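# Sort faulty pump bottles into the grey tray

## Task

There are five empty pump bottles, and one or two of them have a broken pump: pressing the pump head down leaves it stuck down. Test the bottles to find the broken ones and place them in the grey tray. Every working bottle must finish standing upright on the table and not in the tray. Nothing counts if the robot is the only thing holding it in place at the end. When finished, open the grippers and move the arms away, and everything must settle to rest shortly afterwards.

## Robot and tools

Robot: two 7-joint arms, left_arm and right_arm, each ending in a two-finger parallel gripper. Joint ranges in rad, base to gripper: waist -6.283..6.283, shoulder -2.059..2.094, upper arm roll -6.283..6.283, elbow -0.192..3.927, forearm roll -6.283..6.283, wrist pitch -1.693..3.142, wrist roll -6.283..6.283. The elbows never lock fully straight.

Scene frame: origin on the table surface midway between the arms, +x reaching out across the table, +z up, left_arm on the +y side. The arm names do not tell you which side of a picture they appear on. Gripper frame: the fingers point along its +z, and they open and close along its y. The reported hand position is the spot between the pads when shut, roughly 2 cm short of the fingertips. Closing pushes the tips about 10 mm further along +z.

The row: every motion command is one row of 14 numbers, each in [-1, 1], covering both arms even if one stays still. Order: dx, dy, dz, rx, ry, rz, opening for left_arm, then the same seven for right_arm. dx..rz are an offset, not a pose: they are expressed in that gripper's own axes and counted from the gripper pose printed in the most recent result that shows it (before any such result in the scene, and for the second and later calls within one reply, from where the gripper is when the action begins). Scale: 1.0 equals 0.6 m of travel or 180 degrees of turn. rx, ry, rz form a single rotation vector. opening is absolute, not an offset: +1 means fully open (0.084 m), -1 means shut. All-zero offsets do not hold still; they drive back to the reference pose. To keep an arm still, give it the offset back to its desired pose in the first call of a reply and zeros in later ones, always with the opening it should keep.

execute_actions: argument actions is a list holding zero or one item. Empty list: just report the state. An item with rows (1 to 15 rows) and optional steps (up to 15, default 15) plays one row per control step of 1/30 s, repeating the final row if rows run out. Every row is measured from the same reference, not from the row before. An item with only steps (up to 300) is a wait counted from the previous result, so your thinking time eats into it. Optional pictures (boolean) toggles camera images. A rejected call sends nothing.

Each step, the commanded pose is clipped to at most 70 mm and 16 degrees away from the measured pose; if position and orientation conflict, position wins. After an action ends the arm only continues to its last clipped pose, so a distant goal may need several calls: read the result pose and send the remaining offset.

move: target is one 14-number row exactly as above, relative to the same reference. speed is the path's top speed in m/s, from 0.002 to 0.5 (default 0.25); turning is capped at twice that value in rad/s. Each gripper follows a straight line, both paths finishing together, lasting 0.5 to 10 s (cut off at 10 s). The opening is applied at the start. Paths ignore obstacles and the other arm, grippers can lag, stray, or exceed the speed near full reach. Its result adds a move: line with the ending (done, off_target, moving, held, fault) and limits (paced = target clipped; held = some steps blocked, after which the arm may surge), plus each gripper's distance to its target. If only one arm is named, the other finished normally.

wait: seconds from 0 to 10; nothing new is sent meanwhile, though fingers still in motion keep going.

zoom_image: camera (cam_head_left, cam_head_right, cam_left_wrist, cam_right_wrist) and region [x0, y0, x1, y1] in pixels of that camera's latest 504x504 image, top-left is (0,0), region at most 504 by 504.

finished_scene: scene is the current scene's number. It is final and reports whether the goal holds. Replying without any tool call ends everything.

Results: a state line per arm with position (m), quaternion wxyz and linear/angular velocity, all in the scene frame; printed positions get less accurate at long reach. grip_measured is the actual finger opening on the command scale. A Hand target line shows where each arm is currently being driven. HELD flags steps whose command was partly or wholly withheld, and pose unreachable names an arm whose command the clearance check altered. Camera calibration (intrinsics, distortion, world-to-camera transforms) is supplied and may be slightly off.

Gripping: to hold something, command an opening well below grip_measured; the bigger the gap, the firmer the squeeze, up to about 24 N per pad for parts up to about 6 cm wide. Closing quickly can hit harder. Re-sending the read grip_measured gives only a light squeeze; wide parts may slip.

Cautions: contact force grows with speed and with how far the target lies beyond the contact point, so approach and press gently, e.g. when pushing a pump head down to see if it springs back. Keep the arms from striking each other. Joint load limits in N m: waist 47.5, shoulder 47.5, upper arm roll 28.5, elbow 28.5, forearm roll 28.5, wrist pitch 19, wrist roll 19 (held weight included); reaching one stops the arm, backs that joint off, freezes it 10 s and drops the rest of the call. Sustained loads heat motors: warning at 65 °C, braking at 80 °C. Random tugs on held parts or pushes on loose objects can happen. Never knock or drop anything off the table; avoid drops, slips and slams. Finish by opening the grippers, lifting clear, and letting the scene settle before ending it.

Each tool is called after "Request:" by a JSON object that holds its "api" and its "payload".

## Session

Request:
{"api": "execute_actions", "payload": {"actions": []}}

Scene clock: 0.00 s of 5100.00 s.
left_arm: end_effector_position=(+0.2005, +0.0277, +0.3818) grip_measured=+1.00 end_effector_quat_wxyz=(+0.094, -0.432, +0.555, +0.705) end_effector_velocity=(+0.000, +0.000, -0.000) end_effector_angular_velocity=(-0.000, +0.000, -0.000) | right_arm: end_effector_position=(+0.4212, -0.3184, +0.2484) grip_measured=+1.00 end_effector_quat_wxyz=(-0.000, +1.000, +0.009, -0.002) end_effector_velocity=(-0.000, +0.000, -0.000) end_effector_angular_velocity=(-0.000, +0.000, -0.000)
Joint positions: left_arm=[-1.09   0.611 -0.095  1.893  0.149  2.866  0.865  0.084] | right_arm=[-0.002 -0.246 -0.002  0.92  -0.     1.169 -0.     0.084]
Joint velocities: left_arm=[ 0. -0. -0. -0.  0. -0.  0. -0.] | right_arm=[ 0.002 -0.    -0.    -0.001 -0.001 -0.     0.002  0.   ]
Motor temperatures (°C, as the motors report them): left_arm=[38 36 41 42 45 38 41] | right_arm=[35 39 38 37 37 40 38]
Hand target (left_arm): +0.201, +0.028, +0.382; +0.094, -0.432, +0.555, +0.705
Hand target (right_arm): +0.421, -0.318, +0.248; -0.000, +1.000, +0.009, -0.002
camera_calibration (this result's frames):
cam_left_wrist: T_world_to_cam=[[-0.603516, -0.355012, 0.713957, -0.10559], [0.601211, 0.385551, 0.699925, -0.327528], [-0.523749, 0.851655, -0.0192492, 0.216356], [0, 0, 0, 1]] pos_world=[0.246505, -0.0954674, 0.308796]

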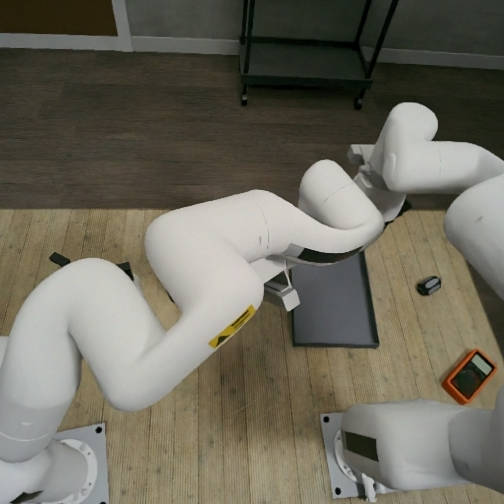

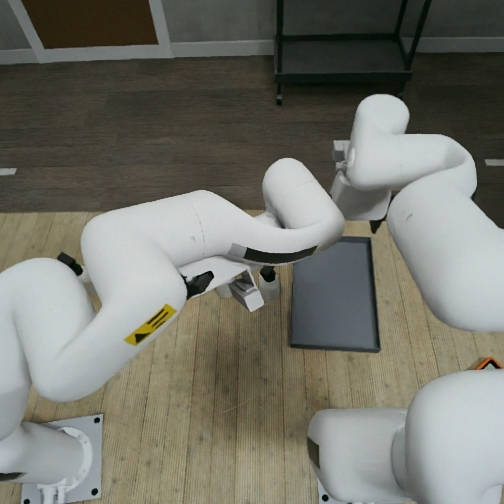

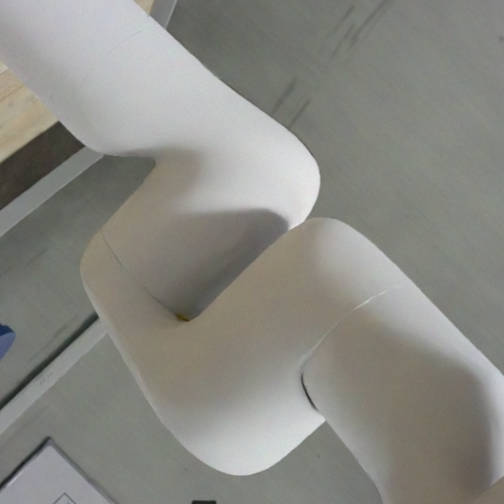

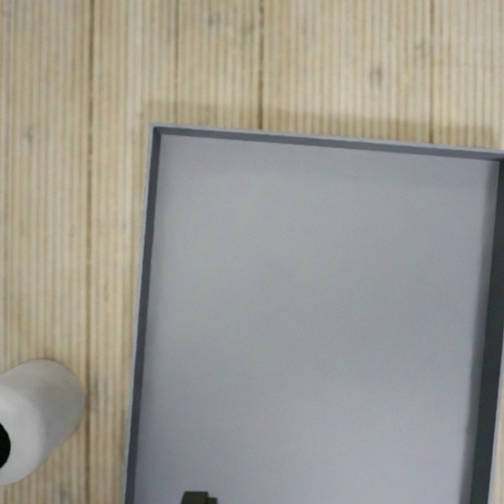

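Request:
{"api": "move", "payload": {"target": [-0.246,-0.424,0.15,-0.075,0.559,-0.44,-1, 0,0,0,0,0,0,-1]}}

Request:
{"api": "move", "payload": {"target": [0,0,0,0,0,0,-1, -0.03,-0.28,0,0,0,0,-1]}}

Scene clock: 6.40 s of 5100.00 s.
left_arm: end_effector_position=(+0.4006, +0.2503, +0.3090) grip_measured=-1.00 end_effector_quat_wxyz=(+0.001, +1.000, +0.001, -0.002) end_effector_velocity=(+0.000, +0.001, -0.001) end_effector_angular_velocity=(-0.000, -0.003, +0.005) | right_arm: end_effector_position=(+0.4212, -0.3184, +0.2484) grip_measured=-1.00 end_effector_quat_wxyz=(-0.000, +1.000, +0.009, -0.002) end_effector_velocity=(-0.000, -0.000, -0.001) end_effector_angular_velocity=(+0.000, +0.001, -0.003)
Joint positions: left_arm=[-0.729 -0.33   0.428  1.05   0.136  1.358 -0.184  0.   ] | right_arm=[-0.002 -0.246 -0.002  0.92  -0.     1.169 -0.     0.   ]
Joint velocities: left_arm=[ 0.002 -0.003 -0.    -0.006  0.002 -0.006 -0.004  0.   ] | right_arm=[-0.001  0.    -0.    -0.001  0.    -0.     0.002  0.   ]
Motor temperatures (°C, as the motors report them): left_arm=[38 36 41 42 45 38 41] | right_arm=[35 39 38 38 37 40 38]
Hand target (left_arm): +0.401, +0.251, +0.309; +0.001, +1.000, +0.001, -0.002
Hand target (right_arm): +0.421, -0.318, +0.248; -0.000, +1.000, +0.009, -0.002
Off the commanded pose (left_arm): 0.001 m, 0 deg.
Off the commanded pose (right_arm): 0.000 m, 0 deg.
move: done
camera_calibration (this result's frames):
cam_left_wrist: T_world_to_cam=[[-0.0171031, -0.999841, -0.0050331, 0.294783], [-0.999332, 0.0172566, -0.0322115, 0.476842], [0.0322933, 0.00447882, -0.999468, 0.422347], [0, 0, 0, 1]] pos_world=[0.467926, 0.284616, 0.438966]
cam_right_wrist: T_world_to_cam=[[0.0236318, -0.999258, -0.0304111, -0.28604], [-0.999585, -0.0241181, 0.0157237, 0.477699], [-0.0164455, 0.0300269, -0.999414, 0.395238], [0, 0, 0, 1]] pos_world=[0.490761, -0.286174, 0.378797]

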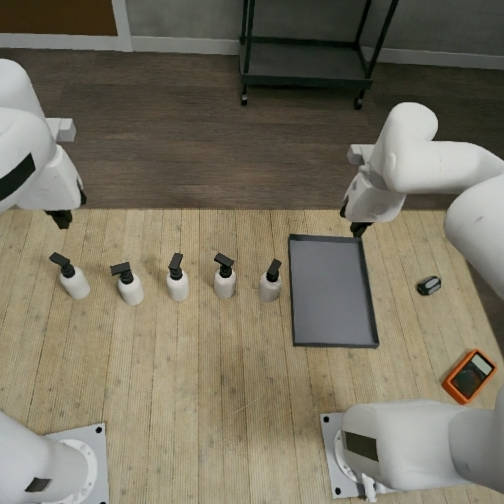

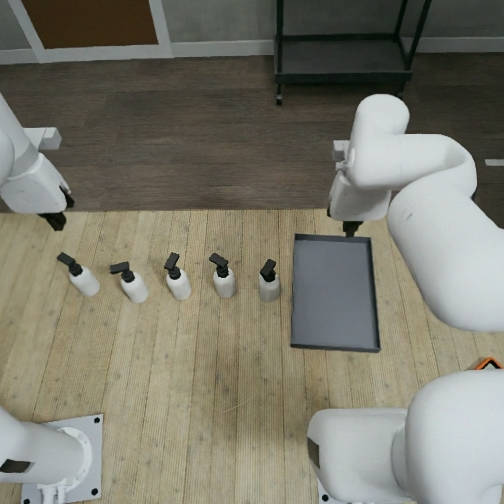

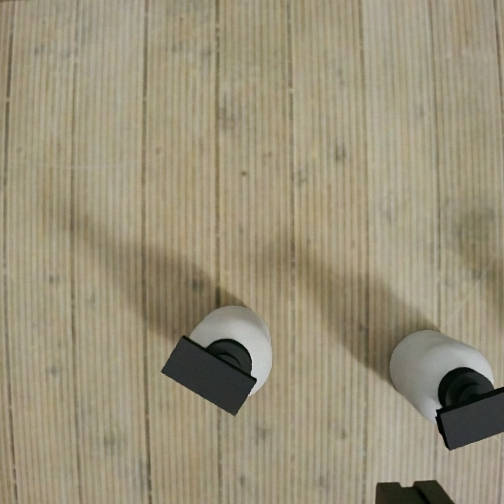

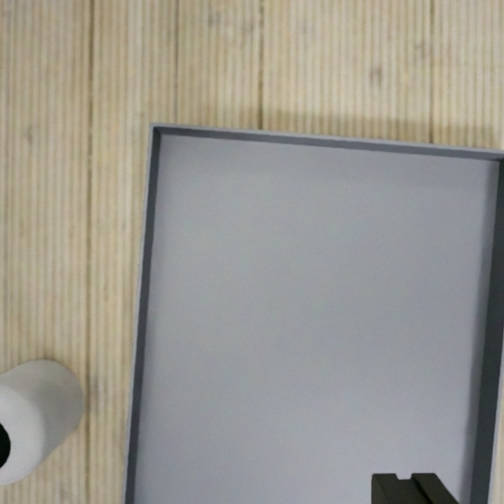

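Scene clock: 7.50 s of 5100.00 s.
left_arm: end_effector_position=(+0.4006, +0.2503, +0.3090) grip_measured=-1.00 end_effector_quat_wxyz=(+0.001, +1.000, +0.001, -0.002) end_effector_velocity=(-0.000, -0.000, +0.000) end_effector_angular_velocity=(+0.000, -0.000, +0.001) | right_arm: end_effector_position=(+0.4003, -0.1513, +0.2485) grip_measured=-1.00 end_effector_quat_wxyz=(-0.001, +1.000, +0.008, -0.002) end_effector_velocity=(-0.001, +0.005, +0.001) end_effector_angular_velocity=(-0.002, -0.002, +0.004)
Joint positions: left_arm=[-0.729 -0.33   0.428  1.05   0.136  1.358 -0.184  0.   ] | right_arm=[ 0.155 -0.193  0.235  0.976  0.052  1.167  0.371  0.   ]
Joint velocities: left_arm=[ 0.    -0.    -0.     0.     0.     0.    -0.001  0.   ] | right_arm=[ 0.007  0.002  0.006  0.005 -0.002  0.001  0.009  0.   ]
Motor temperatures (°C, as the motors report them): left_arm=[38 36 41 42 45 38 41] | right_arm=[35 39 38 38 37 40 38]
Hand target (left_arm): +0.401, +0.250, +0.309; +0.001, +1.000, +0.001, -0.002
Hand target (right_arm): +0.400, -0.150, +0.249; -0.001, +1.000, +0.009, -0.002
Off the commanded pose (left_arm): 0.000 m, 0 deg.
Off the commanded pose (right_arm): 0.001 m, 0 deg.
move: done
camera_calibration (this result's frames):
cam_left_wrist: T_world_to_cam=[[-0.0171035, -0.999841, -0.00503333, 0.294783], [-0.999332, 0.017257, -0.0322113, 0.476842], [0.0322931, 0.00447904, -0.999468, 0.422347], [0, 0, 0, 1]] pos_world=[0.467926, 0.284616, 0.438966]
cam_right_wrist: T_world_to_cam=[[0.021688, -0.999263, -0.0316641, -0.117499], [-0.999625, -0.0222043, 0.0160461, 0.461144], [-0.0167373, 0.0313042, -0.99937, 0.390274], [0, 0, 0, 1]] pos_world=[0.470051, -0.119391, 0.378908]

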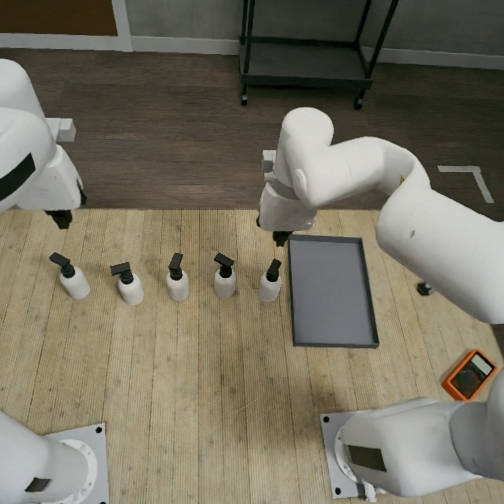

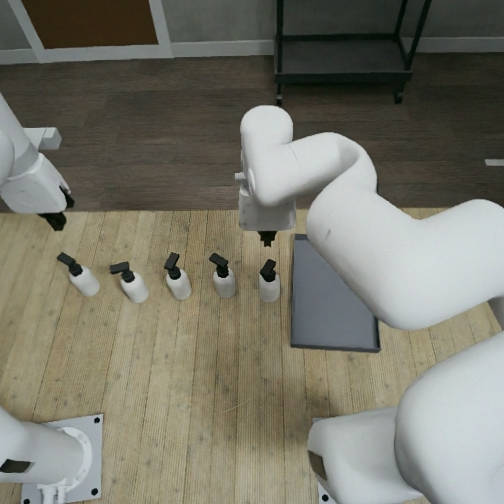

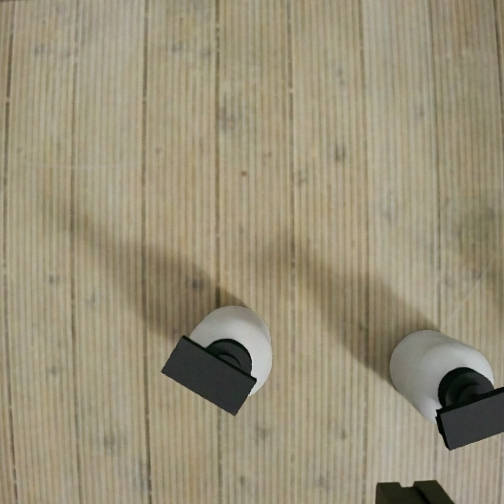

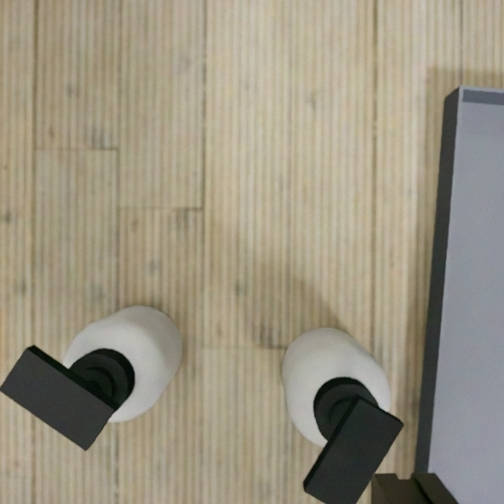

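Request:
{"api": "move", "payload": {"target": [0.036,-0.085,0.24,0,0,0,-1, -0.004,0,0.14,0,0,0,-1]}}

Request:
{"api": "move", "payload": {"target": [0,0,0.05,0,0,0,-1, 0,0,0.05,0,0,0,-1], "speed": 0.04}}

Request:
{"api": "move", "payload": {"target": [0,0,-0.08,0,-0.006,0,-1, 0,0,-0.08,0,-0.005,0,-1]}}

Request:
{"api": "move", "payload": {"target": [-0.043,0.217,0,0,0,0,-1, 0.008,-0.175,0,0,0,0,-1]}}

Request:
{"api": "move", "payload": {"target": [0,0,0.045,0,0,0,-1, 0,0,0.045,0,0,0,-1], "speed": 0.1}}

Request:
{"api": "move", "payload": {"target": [0,0,0.048,0,0,0,-1, 0,0,0.048,0,0,0,-1], "speed": 0.04}}

Request:
{"api": "move", "payload": {"target": [0,0,-0.08,0,-0.006,0,-1, 0,0,-0.08,0,-0.005,0,-1]}}

Request:
{"api": "move", "payload": {"target": [0,0.18,0,0,0,0,-1, 0,0.3,-0.1,0,0,0,-1]}}

Scene clock: 11.37 s of 5100.00 s.
left_arm: end_effector_position=(+0.4220, +0.3009, +0.1654) grip_measured=-1.00 end_effector_quat_wxyz=(+0.001, +1.000, +0.000, -0.002) end_effector_velocity=(-0.002, +0.001, -0.003) end_effector_angular_velocity=(-0.000, +0.007, +0.002) | right_arm: end_effector_position=(+0.3977, -0.1512, +0.1648) grip_measured=-1.00 end_effector_quat_wxyz=(-0.001, +1.000, +0.008, -0.001) end_effector_velocity=(-0.002, -0.001, -0.003) end_effector_angular_velocity=(-0.002, +0.006, +0.000)
Joint positions: left_arm=[-0.685 -0.138  0.573  0.802  0.092  0.923 -0.005  0.   ] | right_arm=[ 0.158 -0.11   0.248  0.808  0.037  0.917  0.387  0.   ]
Joint velocities: left_arm=[ 0.001  0.005  0.002 -0.004 -0.003 -0.002  0.003  0.   ] | right_arm=[-0.002  0.002  0.    -0.005  0.    -0.001 -0.002  0.   ]
Motor temperatures (°C, as the motors report them): left_arm=[38 36 41 43 45 38 41] | right_arm=[35 39 38 38 37 40 38]
Hand target (left_arm): +0.422, +0.301, +0.165; +0.001, +1.000, +0.001, -0.002
Hand target (right_arm): +0.398, -0.151, +0.164; -0.001, +1.000, +0.008, -0.002
Off the commanded pose (left_arm): 0.001 m, 0 deg.
Off the commanded pose (right_arm): 0.000 m, 0 deg.
move: done
camera_calibration (this result's frames):
cam_left_wrist: T_world_to_cam=[[-0.0175964, -0.999831, -0.0053909, 0.345306], [-0.999278, 0.0177677, -0.0335716, 0.492809], [0.0336617, 0.00479627, -0.999422, 0.27719], [0, 0, 0, 1]] pos_world=[0.489199, 0.335162, 0.295436]
cam_right_wrist: T_world_to_cam=[[0.02168, -0.999258, -0.0318295, -0.119963], [-0.999636, -0.0221785, 0.0153916, 0.459953], [-0.0160862, 0.0314842, -0.999375, 0.306293], [0, 0, 0, 1]] pos_world=[0.467313, -0.119316, 0.295204]

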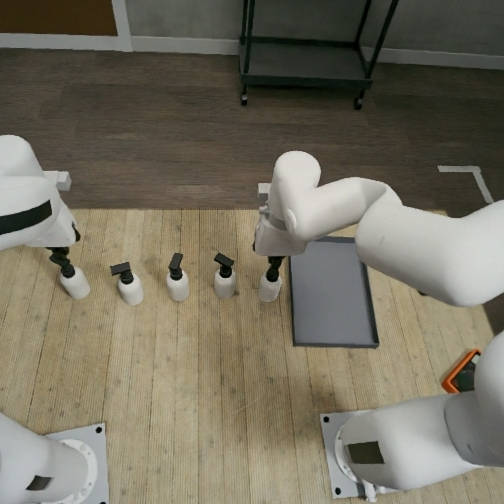

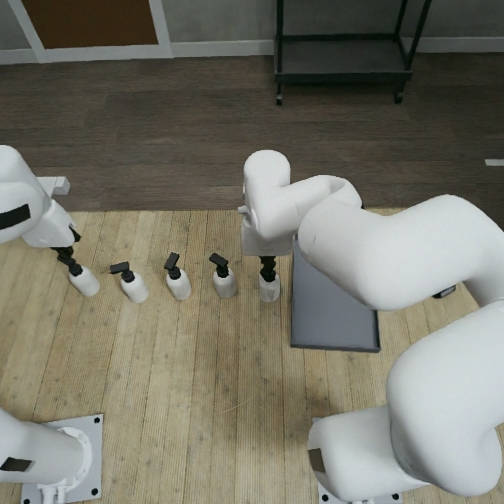

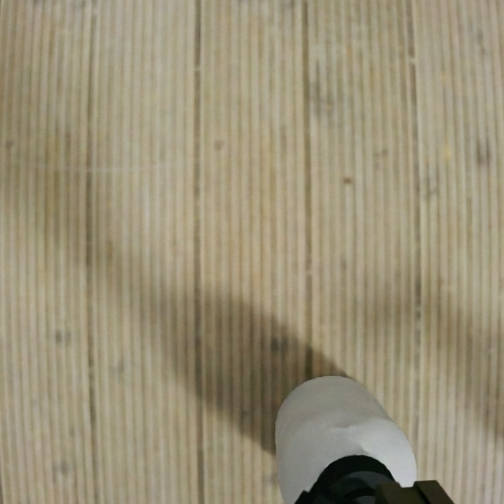

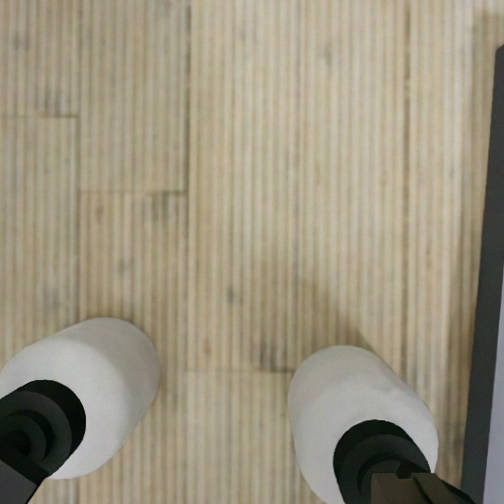

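Scene clock: 12.47 s of 5100.00 s.
left_arm: end_effector_position=(+0.4300, +0.3012, +0.1434) grip_measured=-1.00 end_effector_quat_wxyz=(+0.001, +1.000, +0.001, +0.009) end_effector_velocity=(+0.004, +0.002, +0.000) end_effector_angular_velocity=(+0.007, +0.001, +0.003) | right_arm: end_effector_position=(+0.4036, -0.1484, +0.1430) grip_measured=-1.00 end_effector_quat_wxyz=(-0.004, +1.000, +0.009, +0.009) end_effector_velocity=(+0.000, +0.000, +0.000) end_effector_angular_velocity=(-0.000, +0.001, -0.000)
Joint positions: left_arm=[-0.688 -0.082  0.584  0.777  0.058  0.828  0.023  0.   ] | right_arm=[ 0.158 -0.067  0.253  0.779  0.024  0.825  0.398  0.   ]
Joint velocities: left_arm=[ 0.     0.015  0.002  0.015 -0.001  0.003  0.     0.   ] | right_arm=[-0.     0.001  0.001  0.002 -0.     0.002  0.001  0.   ]
Motor temperatures (°C, as the motors report them): left_arm=[38 36 41 43 45 38 41] | right_arm=[35 39 38 38 37 40 38]
Hand target (left_arm): +0.422, +0.301, +0.136; +0.001, +1.000, +0.000, -0.002
Hand target (right_arm): +0.398, -0.151, +0.135; -0.001, +1.000, +0.008, -0.001
Off the commanded pose (left_arm): 0.011 m, 1 deg.
Off the commanded pose (right_arm): 0.011 m, 1 deg.
move: off_target (left_arm, right_arm)
camera_calibration (this result's frames):
cam_left_wrist: T_world_to_cam=[[-0.0172088, -0.999836, -0.00568223, 0.345547], [-0.998356, 0.0174935, -0.0545854, 0.502763], [0.0546759, 0.00473354, -0.998493, 0.245786], [0, 0, 0, 1]] pos_world=[0.494444, 0.335531, 0.274823]
cam_right_wrist: T_world_to_cam=[[0.0229133, -0.998994, -0.0385384, -0.11744], [-0.99973, -0.0227509, -0.00464692, 0.469032], [0.00376547, 0.0386345, -0.999246, 0.277616], [0, 0, 0, 1]] pos_world=[0.470551, -0.117376, 0.27506]

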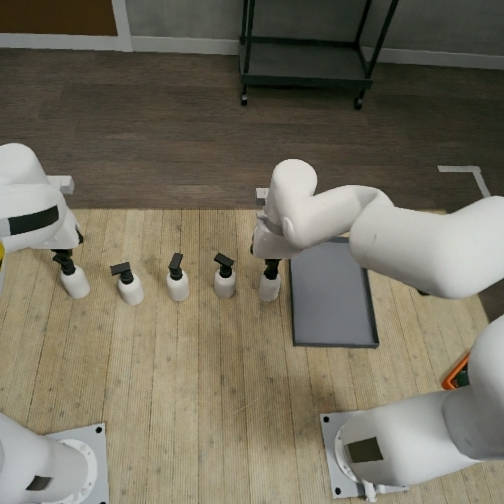

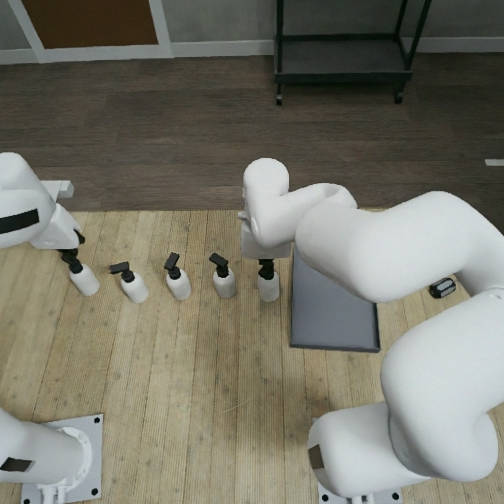

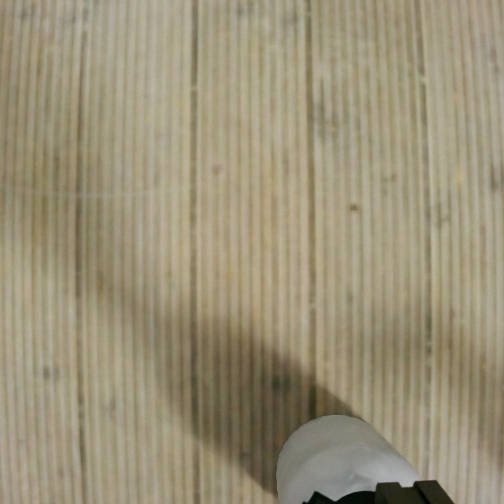

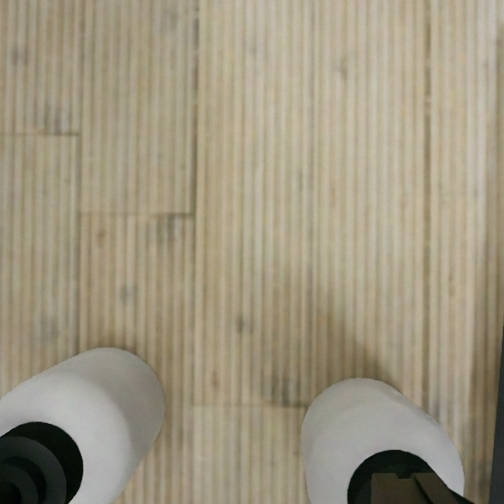

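Scene clock: 13.27 s of 5100.00 s.
left_arm: end_effector_position=(+0.4286, +0.3013, +0.1907) grip_measured=-1.00 end_effector_quat_wxyz=(+0.001, +1.000, +0.001, -0.001) end_effector_velocity=(+0.002, +0.000, +0.004) end_effector_angular_velocity=(-0.001, -0.007, -0.000) | right_arm: end_effector_position=(+0.4024, -0.1490, +0.1903) grip_measured=-1.00 end_effector_quat_wxyz=(-0.004, +1.000, +0.009, -0.000) end_effector_velocity=(+0.002, +0.001, +0.005) end_effector_angular_velocity=(+0.003, -0.009, +0.000)
Joint positions: left_arm=[-0.688 -0.153  0.569  0.866  0.096  1.    -0.01   0.   ] | right_arm=[ 0.157 -0.132  0.245  0.863  0.047  0.989  0.378  0.   ]
Joint velocities: left_arm=[ 0.    -0.004 -0.001  0.007  0.001  0.003 -0.     0.   ] | right_arm=[ 0.    -0.005  0.     0.008 -0.     0.003  0.001  0.   ]
Motor temperatures (°C, as the motors report them): left_arm=[38 36 41 43 45 38 41] | right_arm=[35 39 38 38 37 40 38]
Hand target (left_arm): +0.429, +0.301, +0.191; +0.001, +1.000, +0.001, -0.000
Hand target (right_arm): +0.403, -0.149, +0.191; -0.004, +1.000, +0.009, +0.001
Off the commanded pose (left_arm): 0.001 m, 0 deg.
Off the commanded pose (right_arm): 0.001 m, 0 deg.
move: done
camera_calibration (this result's frames):
cam_left_wrist: T_world_to_cam=[[-0.0172475, -0.999836, -0.00548087, 0.345878], [-0.999269, 0.0174241, -0.0340132, 0.500449], [0.0341031, 0.00489022, -0.999406, 0.301985], [0, 0, 0, 1]] pos_world=[0.495751, 0.335625, 0.320723]
cam_right_wrist: T_world_to_cam=[[0.0223758, -0.999022, -0.038128, -0.11602], [-0.999657, -0.0228762, 0.0127405, 0.464757], [-0.0136003, 0.0378299, -0.999192, 0.331713], [0, 0, 0, 1]] pos_world=[0.471705, -0.117824, 0.3211]

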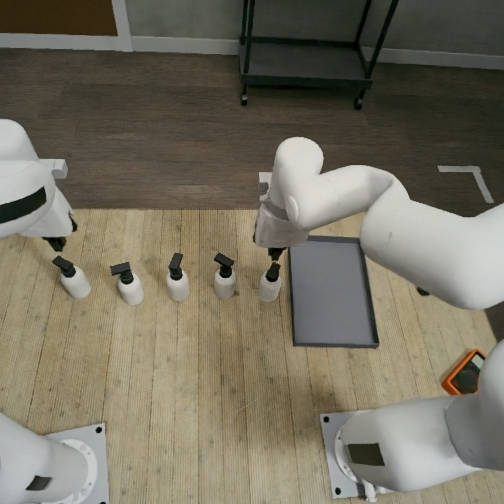

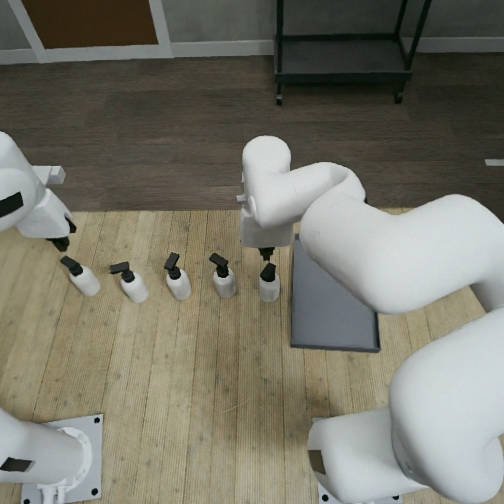

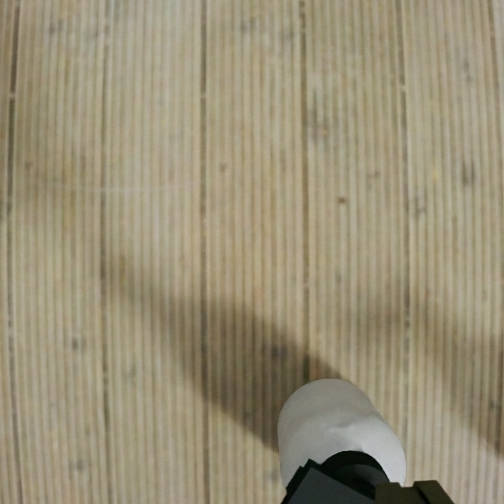

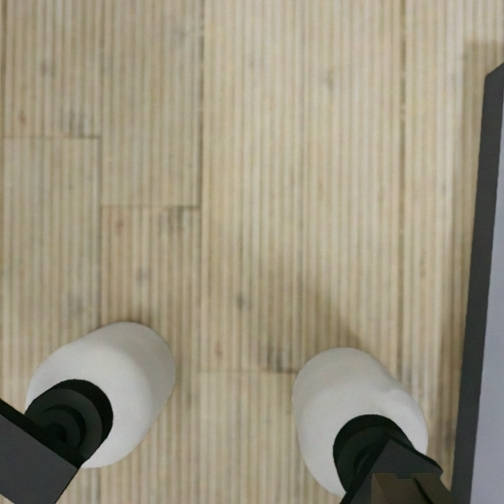

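Scene clock: 14.23 s of 5100.00 s.
left_arm: end_effector_position=(+0.4032, +0.1717, +0.1910) grip_measured=-1.00 end_effector_quat_wxyz=(+0.001, +1.000, +0.001, -0.001) end_effector_velocity=(-0.001, -0.005, +0.000) end_effector_angular_velocity=(+0.001, -0.001, -0.008) | right_arm: end_effector_position=(+0.4057, -0.0444, +0.1909) grip_measured=-1.00 end_effector_quat_wxyz=(-0.004, +1.000, +0.008, -0.000) end_effector_velocity=(-0.002, +0.006, +0.001) end_effector_angular_velocity=(+0.000, -0.001, +0.009)
Joint positions: left_arm=[-0.816 -0.188  0.381  0.82   0.08   0.998 -0.32   0.   ] | right_arm=[ 0.253  0.055  0.36   1.067 -0.015  1.011  0.626  0.   ]
Joint velocities: left_arm=[-0.006  0.001 -0.006  0.001 -0.    -0.    -0.004  0.   ] | right_arm=[ 0.007  0.003  0.006  0.006 -0.002  0.002  0.005  0.   ]
Motor temperatures (°C, as the motors report them): left_arm=[38 36 41 43 45 38 41] | right_arm=[35 39 38 39 37 40 38]
Hand target (left_arm): +0.403, +0.171, +0.191; +0.001, +1.000, +0.001, -0.001
Hand target (right_arm): +0.405, -0.044, +0.191; -0.004, +1.000, +0.008, -0.000
Off the commanded pose (left_arm): 0.001 m, 0 deg.
Off the commanded pose (right_arm): 0.001 m, 0 deg.
move: done
camera_calibration (this result's frames):
cam_left_wrist: T_world_to_cam=[[-0.0157847, -0.999863, -0.00507852, 0.215165], [-0.999291, 0.0159489, -0.034115, 0.477552], [0.0341914, 0.00453642, -0.999405, 0.303839], [0, 0, 0, 1]] pos_world=[0.470221, 0.206141, 0.321042]
cam_right_wrist: T_world_to_cam=[[0.0208988, -0.999045, -0.038367, -0.0109925], [-0.999688, -0.0214077, 0.0129027, 0.470414], [-0.0137117, 0.0380853, -0.99918, 0.328469], [0, 0, 0, 1]] pos_world=[0.475001, -0.0134213, 0.321709]

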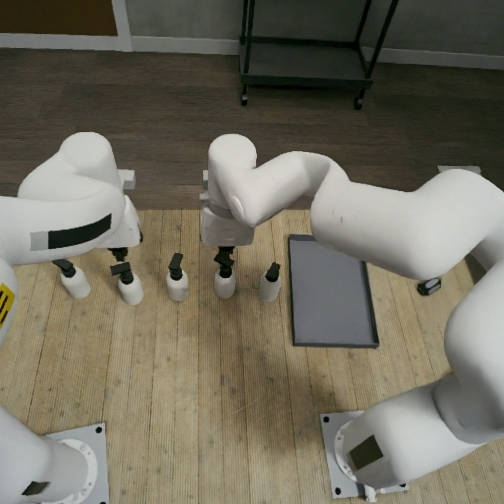

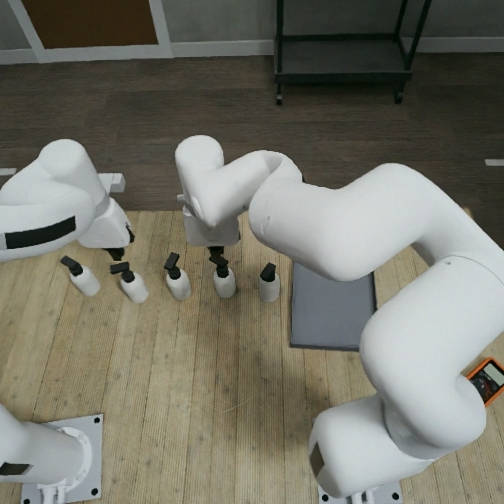

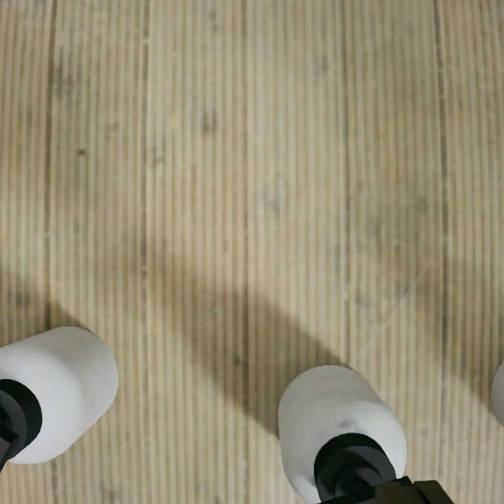

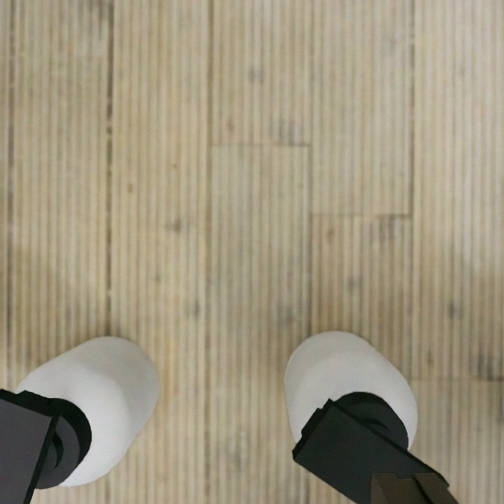

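Scene clock: 15.00 s of 5100.00 s.
left_arm: end_effector_position=(+0.4033, +0.1716, +0.1643) grip_measured=-1.00 end_effector_quat_wxyz=(+0.001, +1.000, +0.001, -0.001) end_effector_velocity=(+0.001, -0.000, +0.000) end_effector_angular_velocity=(-0.002, -0.004, +0.000) | right_arm: end_effector_position=(+0.4057, -0.0441, +0.1642) grip_measured=-1.00 end_effector_quat_wxyz=(-0.004, +1.000, +0.008, +0.000) end_effector_velocity=(-0.000, +0.001, -0.000) end_effector_angular_velocity=(+0.001, -0.002, +0.000)
Joint positions: left_arm=[-0.817 -0.148  0.389  0.775  0.068  0.915 -0.308  0.   ] | right_arm=[ 0.255  0.09   0.359  1.025 -0.031  0.936  0.638  0.   ]
Joint velocities: left_arm=[-0.     0.001  0.     0.001 -0.001 -0.004  0.001  0.   ] | right_arm=[ 0.002  0.    -0.    -0.002  0.    -0.004  0.001  0.   ]
Motor temperatures (°C, as the motors report them): left_arm=[38 36 41 43 45 38 41] | right_arm=[35 39 38 39 37 40 38]
Hand target (left_arm): +0.403, +0.172, +0.164; +0.001, +1.000, +0.001, -0.001
Hand target (right_arm): +0.406, -0.044, +0.164; -0.004, +1.000, +0.008, -0.000
Off the commanded pose (left_arm): 0.000 m, 0 deg.
Off the commanded pose (right_arm): 0.000 m, 0 deg.
move: done
camera_calibration (this result's frames):
cam_left_wrist: T_world_to_cam=[[-0.0158062, -0.999863, -0.00494736, 0.214907], [-0.999269, 0.0159686, -0.0347332, 0.476879], [0.0348074, 0.00439474, -0.999384, 0.276925], [0, 0, 0, 1]] pos_world=[0.470288, 0.206045, 0.294381]
cam_right_wrist: T_world_to_cam=[[0.0209204, -0.999034, -0.0386419, -0.0116886], [-0.999694, -0.021412, 0.01235, 0.470943], [-0.0131654, 0.0383717, -0.999177, 0.301577], [0, 0, 0, 1]] pos_world=[0.475014, -0.0131655, 0.295061]

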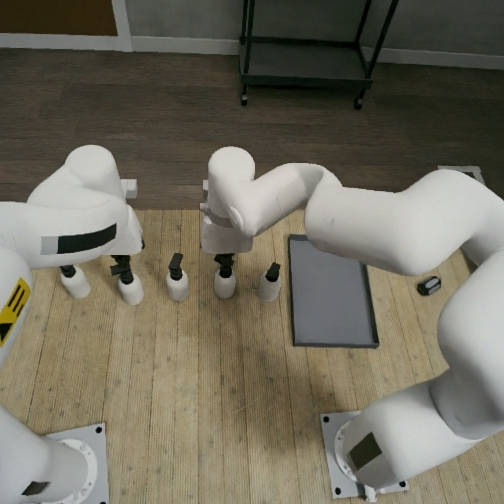

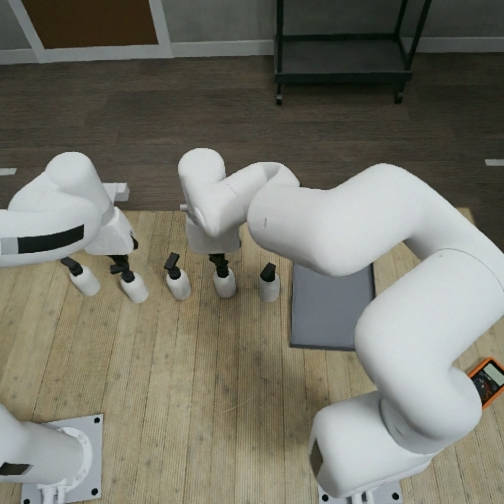

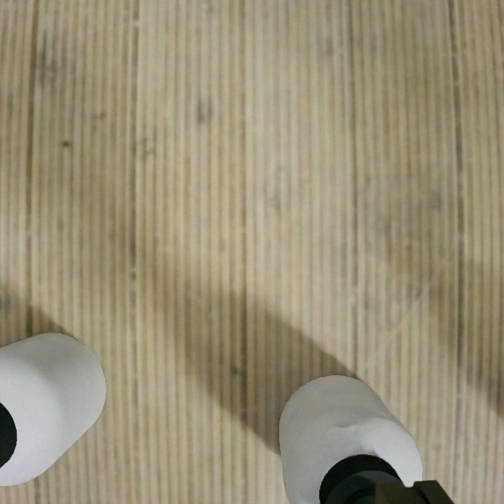

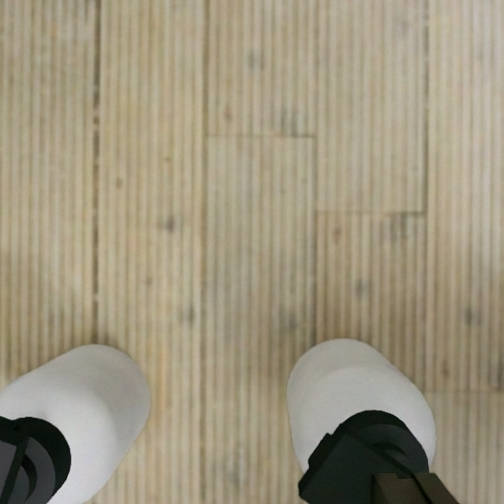

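Scene clock: 16.10 s of 5100.00 s.
left_arm: end_effector_position=(+0.4111, +0.1695, +0.1436) grip_measured=-1.00 end_effector_quat_wxyz=(+0.004, +1.000, +0.002, +0.009) end_effector_velocity=(+0.003, -0.000, +0.000) end_effector_angular_velocity=(+0.003, +0.000, +0.001) | right_arm: end_effector_position=(+0.4100, -0.0408, +0.1433) grip_measured=-1.00 end_effector_quat_wxyz=(-0.009, +1.000, +0.008, +0.008) end_effector_velocity=(+0.000, -0.001, -0.001) end_effector_angular_velocity=(-0.003, +0.002, -0.002)
Joint positions: left_arm=[-0.819 -0.099  0.396  0.752  0.047  0.824 -0.291  0.   ] | right_arm=[ 0.259  0.127  0.358  0.999 -0.053  0.856  0.654  0.   ]
Joint velocities: left_arm=[-0.     0.01   0.     0.012 -0.001  0.003 -0.     0.   ] | right_arm=[-0.     0.    -0.002 -0.001 -0.001  0.002  0.001  0.   ]
Motor temperatures (°C, as the motors report them): left_arm=[38 36 41 43 45 38 41] | right_arm=[35 39 38 39 37 40 38]
Hand target (left_arm): +0.403, +0.172, +0.136; +0.001, +1.000, +0.001, -0.001
Hand target (right_arm): +0.406, -0.044, +0.135; -0.004, +1.000, +0.008, +0.000
Off the commanded pose (left_arm): 0.011 m, 1 deg.
Off the commanded pose (right_arm): 0.010 m, 1 deg.
move: off_target (left_arm, right_arm)
camera_calibration (this result's frames):
cam_left_wrist: T_world_to_cam=[[-0.0153609, -0.999881, 0.00105063, 0.211782], [-0.998365, 0.0152798, -0.0550757, 0.486671], [0.0550531, -0.00189492, -0.998482, 0.24858], [0, 0, 0, 1]] pos_world=[0.475443, 0.204792, 0.274783]
cam_right_wrist: T_world_to_cam=[[0.0219055, -0.998646, -0.0471787, -0.00844766], [-0.999754, -0.02172, -0.00444189, 0.477986], [0.00341116, 0.0472644, -0.998877, 0.274185], [0, 0, 0, 1]] pos_world=[0.477118, -0.0110136, 0.275601]

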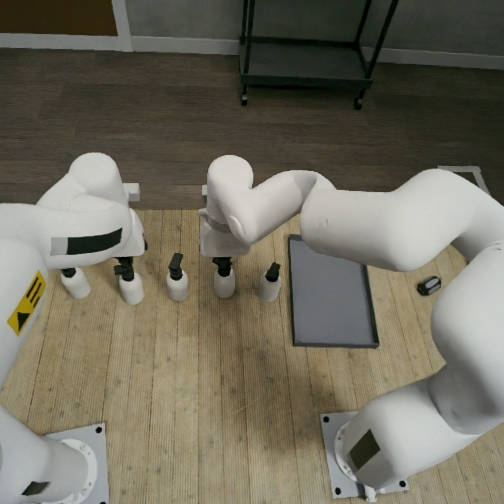

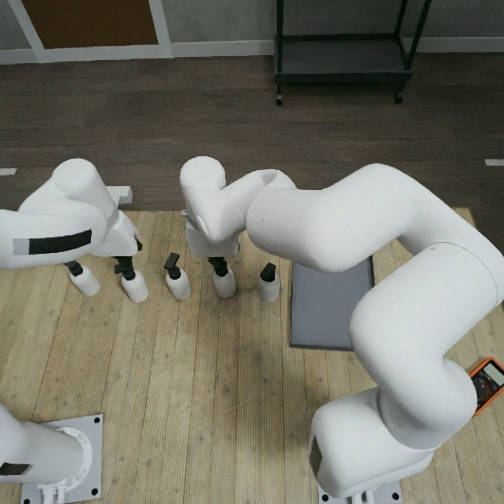

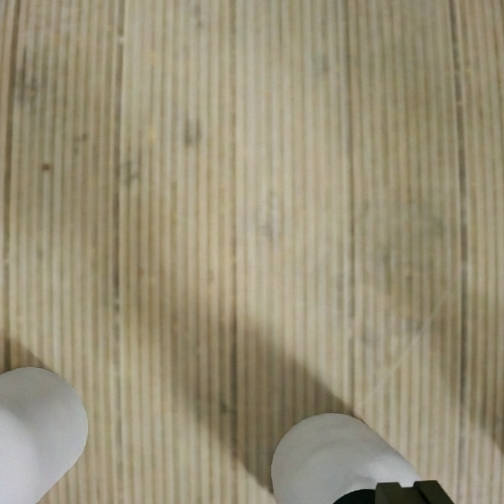

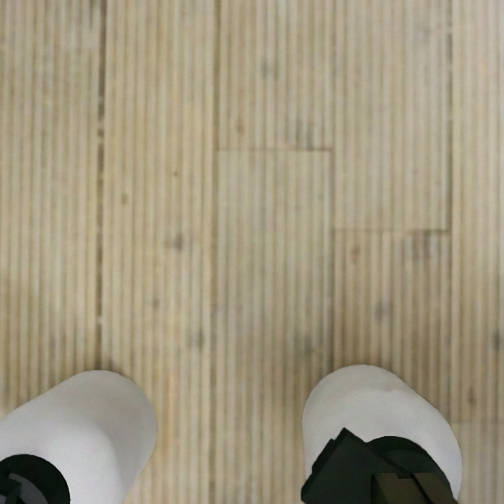

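Scene clock: 16.90 s of 5100.00 s.
left_arm: end_effector_position=(+0.4097, +0.1701, +0.1908) grip_measured=-1.00 end_effector_quat_wxyz=(+0.004, +1.000, +0.001, -0.001) end_effector_velocity=(+0.003, -0.001, +0.005) end_effector_angular_velocity=(-0.004, -0.009, +0.002) | right_arm: end_effector_position=(+0.4090, -0.0419, +0.1905) grip_measured=-1.00 end_effector_quat_wxyz=(-0.008, +1.000, +0.008, -0.000) end_effector_velocity=(+0.002, +0.002, +0.005) end_effector_angular_velocity=(+0.005, -0.009, +0.001)
Joint positions: left_arm=[-0.818 -0.165  0.388  0.84   0.065  0.995 -0.306  0.   ] | right_arm=[ 0.252  0.066  0.359  1.077 -0.012  1.006  0.622  0.   ]
Joint velocities: left_arm=[ 0.    -0.005 -0.     0.009  0.     0.003 -0.002  0.   ] | right_arm=[ 0.001 -0.005  0.     0.008  0.001  0.003 -0.001  0.   ]
Motor temperatures (°C, as the motors report them): left_arm=[38 36 41 43 45 38 41] | right_arm=[35 39 38 39 37 40 38]
Hand target (left_arm): +0.410, +0.170, +0.192; +0.004, +1.000, +0.002, -0.000
Hand target (right_arm): +0.409, -0.042, +0.191; -0.009, +1.000, +0.008, +0.001
Off the commanded pose (left_arm): 0.001 m, 0 deg.
Off the commanded pose (right_arm): 0.001 m, 0 deg.
move: done
camera_calibration (this result's frames):
cam_left_wrist: T_world_to_cam=[[-0.0154469, -0.99988, 0.000746485, 0.212376], [-0.999288, 0.015412, -0.0344487, 0.484278], [0.034433, -0.00127808, -0.999406, 0.304293], [0, 0, 0, 1]] pos_world=[0.476736, 0.205276, 0.320636]
cam_right_wrist: T_world_to_cam=[[0.0213069, -0.998694, -0.0464364, -0.00715837], [-0.999675, -0.0219313, 0.0129781, 0.473738], [-0.0139795, 0.0461448, -0.998837, 0.328378], [0, 0, 0, 1]] pos_world=[0.478328, -0.0119123, 0.321516]

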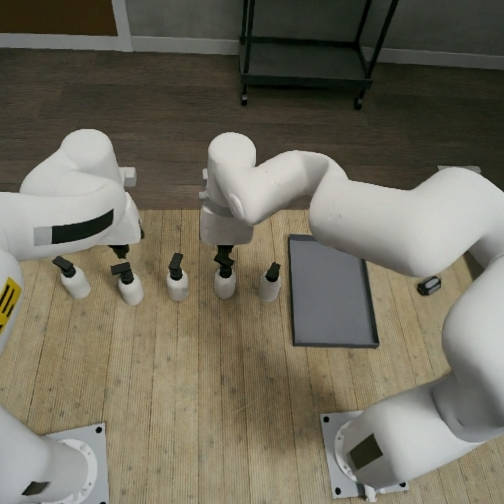

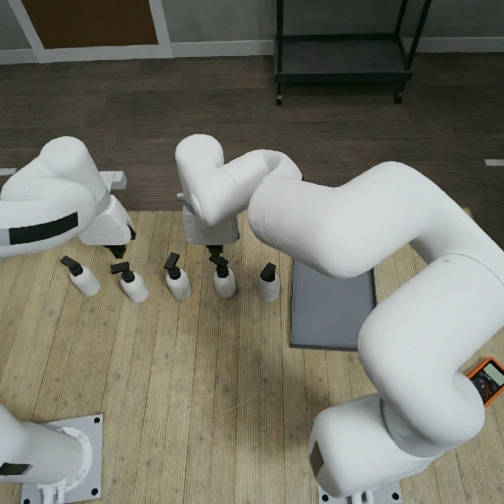

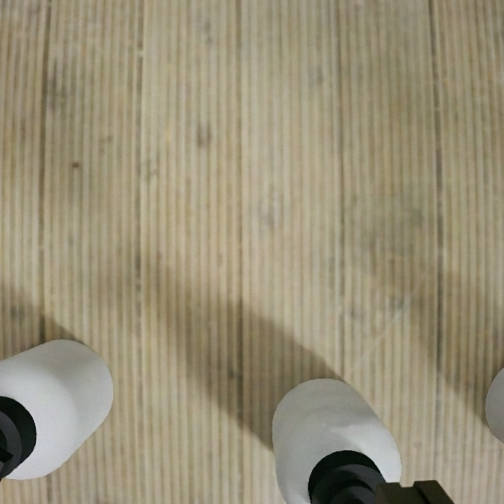

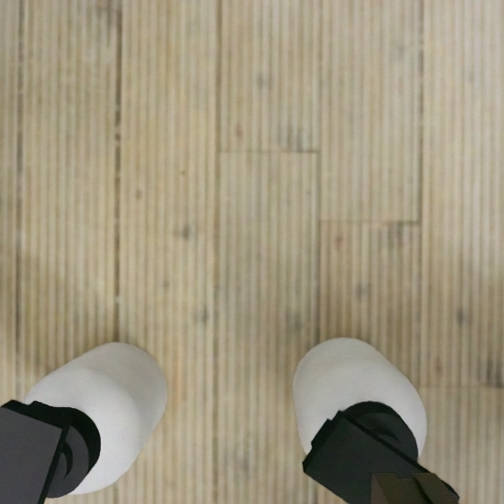

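Scene clock: 18.07 s of 5100.00 s.
left_arm: end_effector_position=(+0.4102, +0.0625, +0.1917) grip_measured=-1.00 end_effector_quat_wxyz=(+0.004, +1.000, +0.002, -0.001) end_effector_velocity=(-0.000, -0.003, +0.001) end_effector_angular_velocity=(-0.000, -0.001, -0.003) | right_arm: end_effector_position=(+0.4118, -0.2221, +0.2476) grip_measured=-1.00 end_effector_quat_wxyz=(-0.008, +1.000, +0.009, -0.000) end_effector_velocity=(+0.001, -0.005, +0.002) end_effector_angular_velocity=(+0.002, -0.002, -0.005)
Joint positions: left_arm=[-0.925 -0.028  0.274  0.978 -0.     1.003 -0.487  0.   ] | right_arm=[ 0.074 -0.239  0.142  0.925  0.053  1.16   0.195  0.   ]
Joint velocities: left_arm=[-0.004  0.002 -0.002  0.004 -0.001  0.001 -0.003  0.   ] | right_arm=[-0.006 -0.003 -0.006  0.001  0.     0.002 -0.007  0.   ]
Motor temperatures (°C, as the motors report them): left_arm=[38 36 41 43 45 38 41] | right_arm=[35 39 38 39 37 40 38]
Hand target (left_arm): +0.410, +0.062, +0.192; +0.004, +1.000, +0.001, -0.001
Hand target (right_arm): +0.412, -0.223, +0.248; -0.008, +1.000, +0.008, -0.000
Off the commanded pose (left_arm): 0.000 m, 0 deg.
Off the commanded pose (right_arm): 0.001 m, 0 deg.
move: done
camera_calibration (this result's frames):
cam_left_wrist: T_world_to_cam=[[-0.0144844, -0.999895, 0.000677941, 0.10447], [-0.999291, 0.014452, -0.0347759, 0.486536], [0.0347624, -0.00118117, -0.999395, 0.304913], [0, 0, 0, 1]] pos_world=[0.477105, 0.0977877, 0.321578]
cam_right_wrist: T_world_to_cam=[[0.0233803, -0.998694, -0.0454197, -0.185686], [-0.999623, -0.0240088, 0.0133424, 0.471315], [-0.0144154, 0.0450907, -0.998879, 0.393733], [0, 0, 0, 1]] pos_world=[0.481155, -0.191882, 0.37857]

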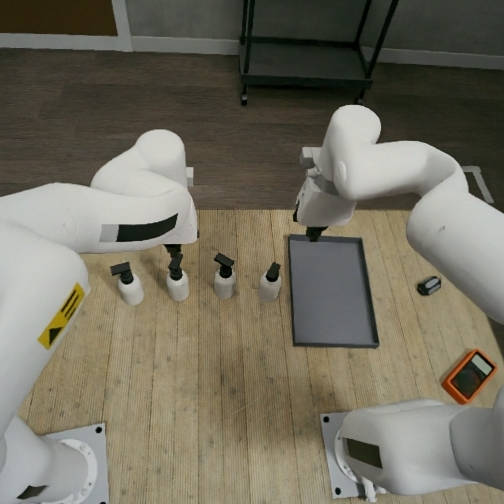

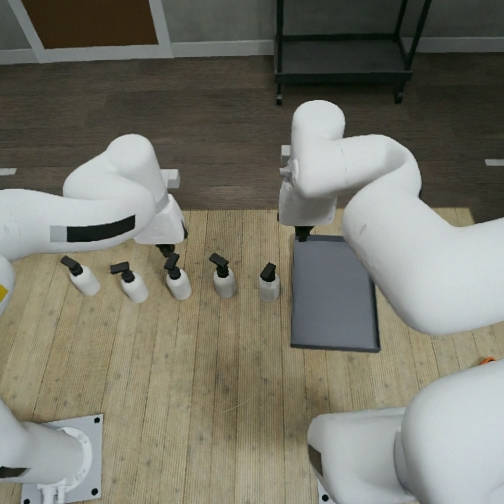

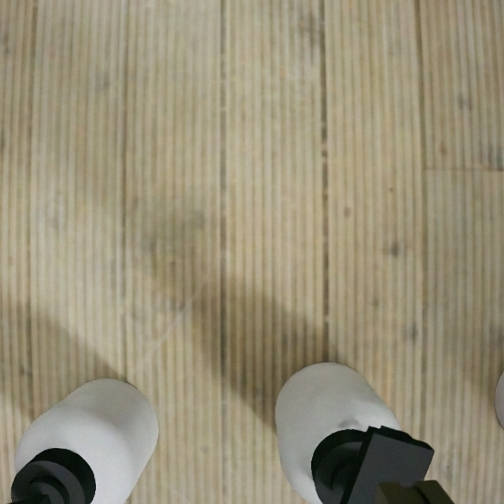

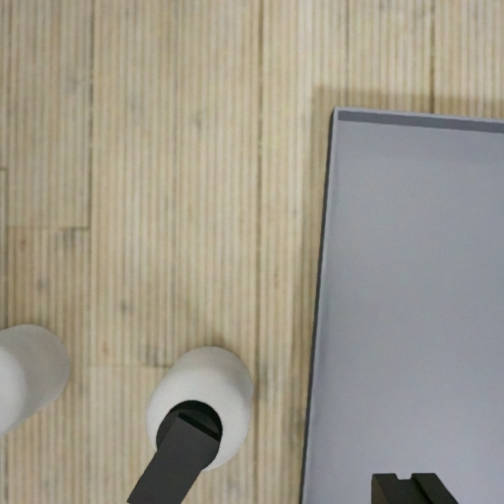

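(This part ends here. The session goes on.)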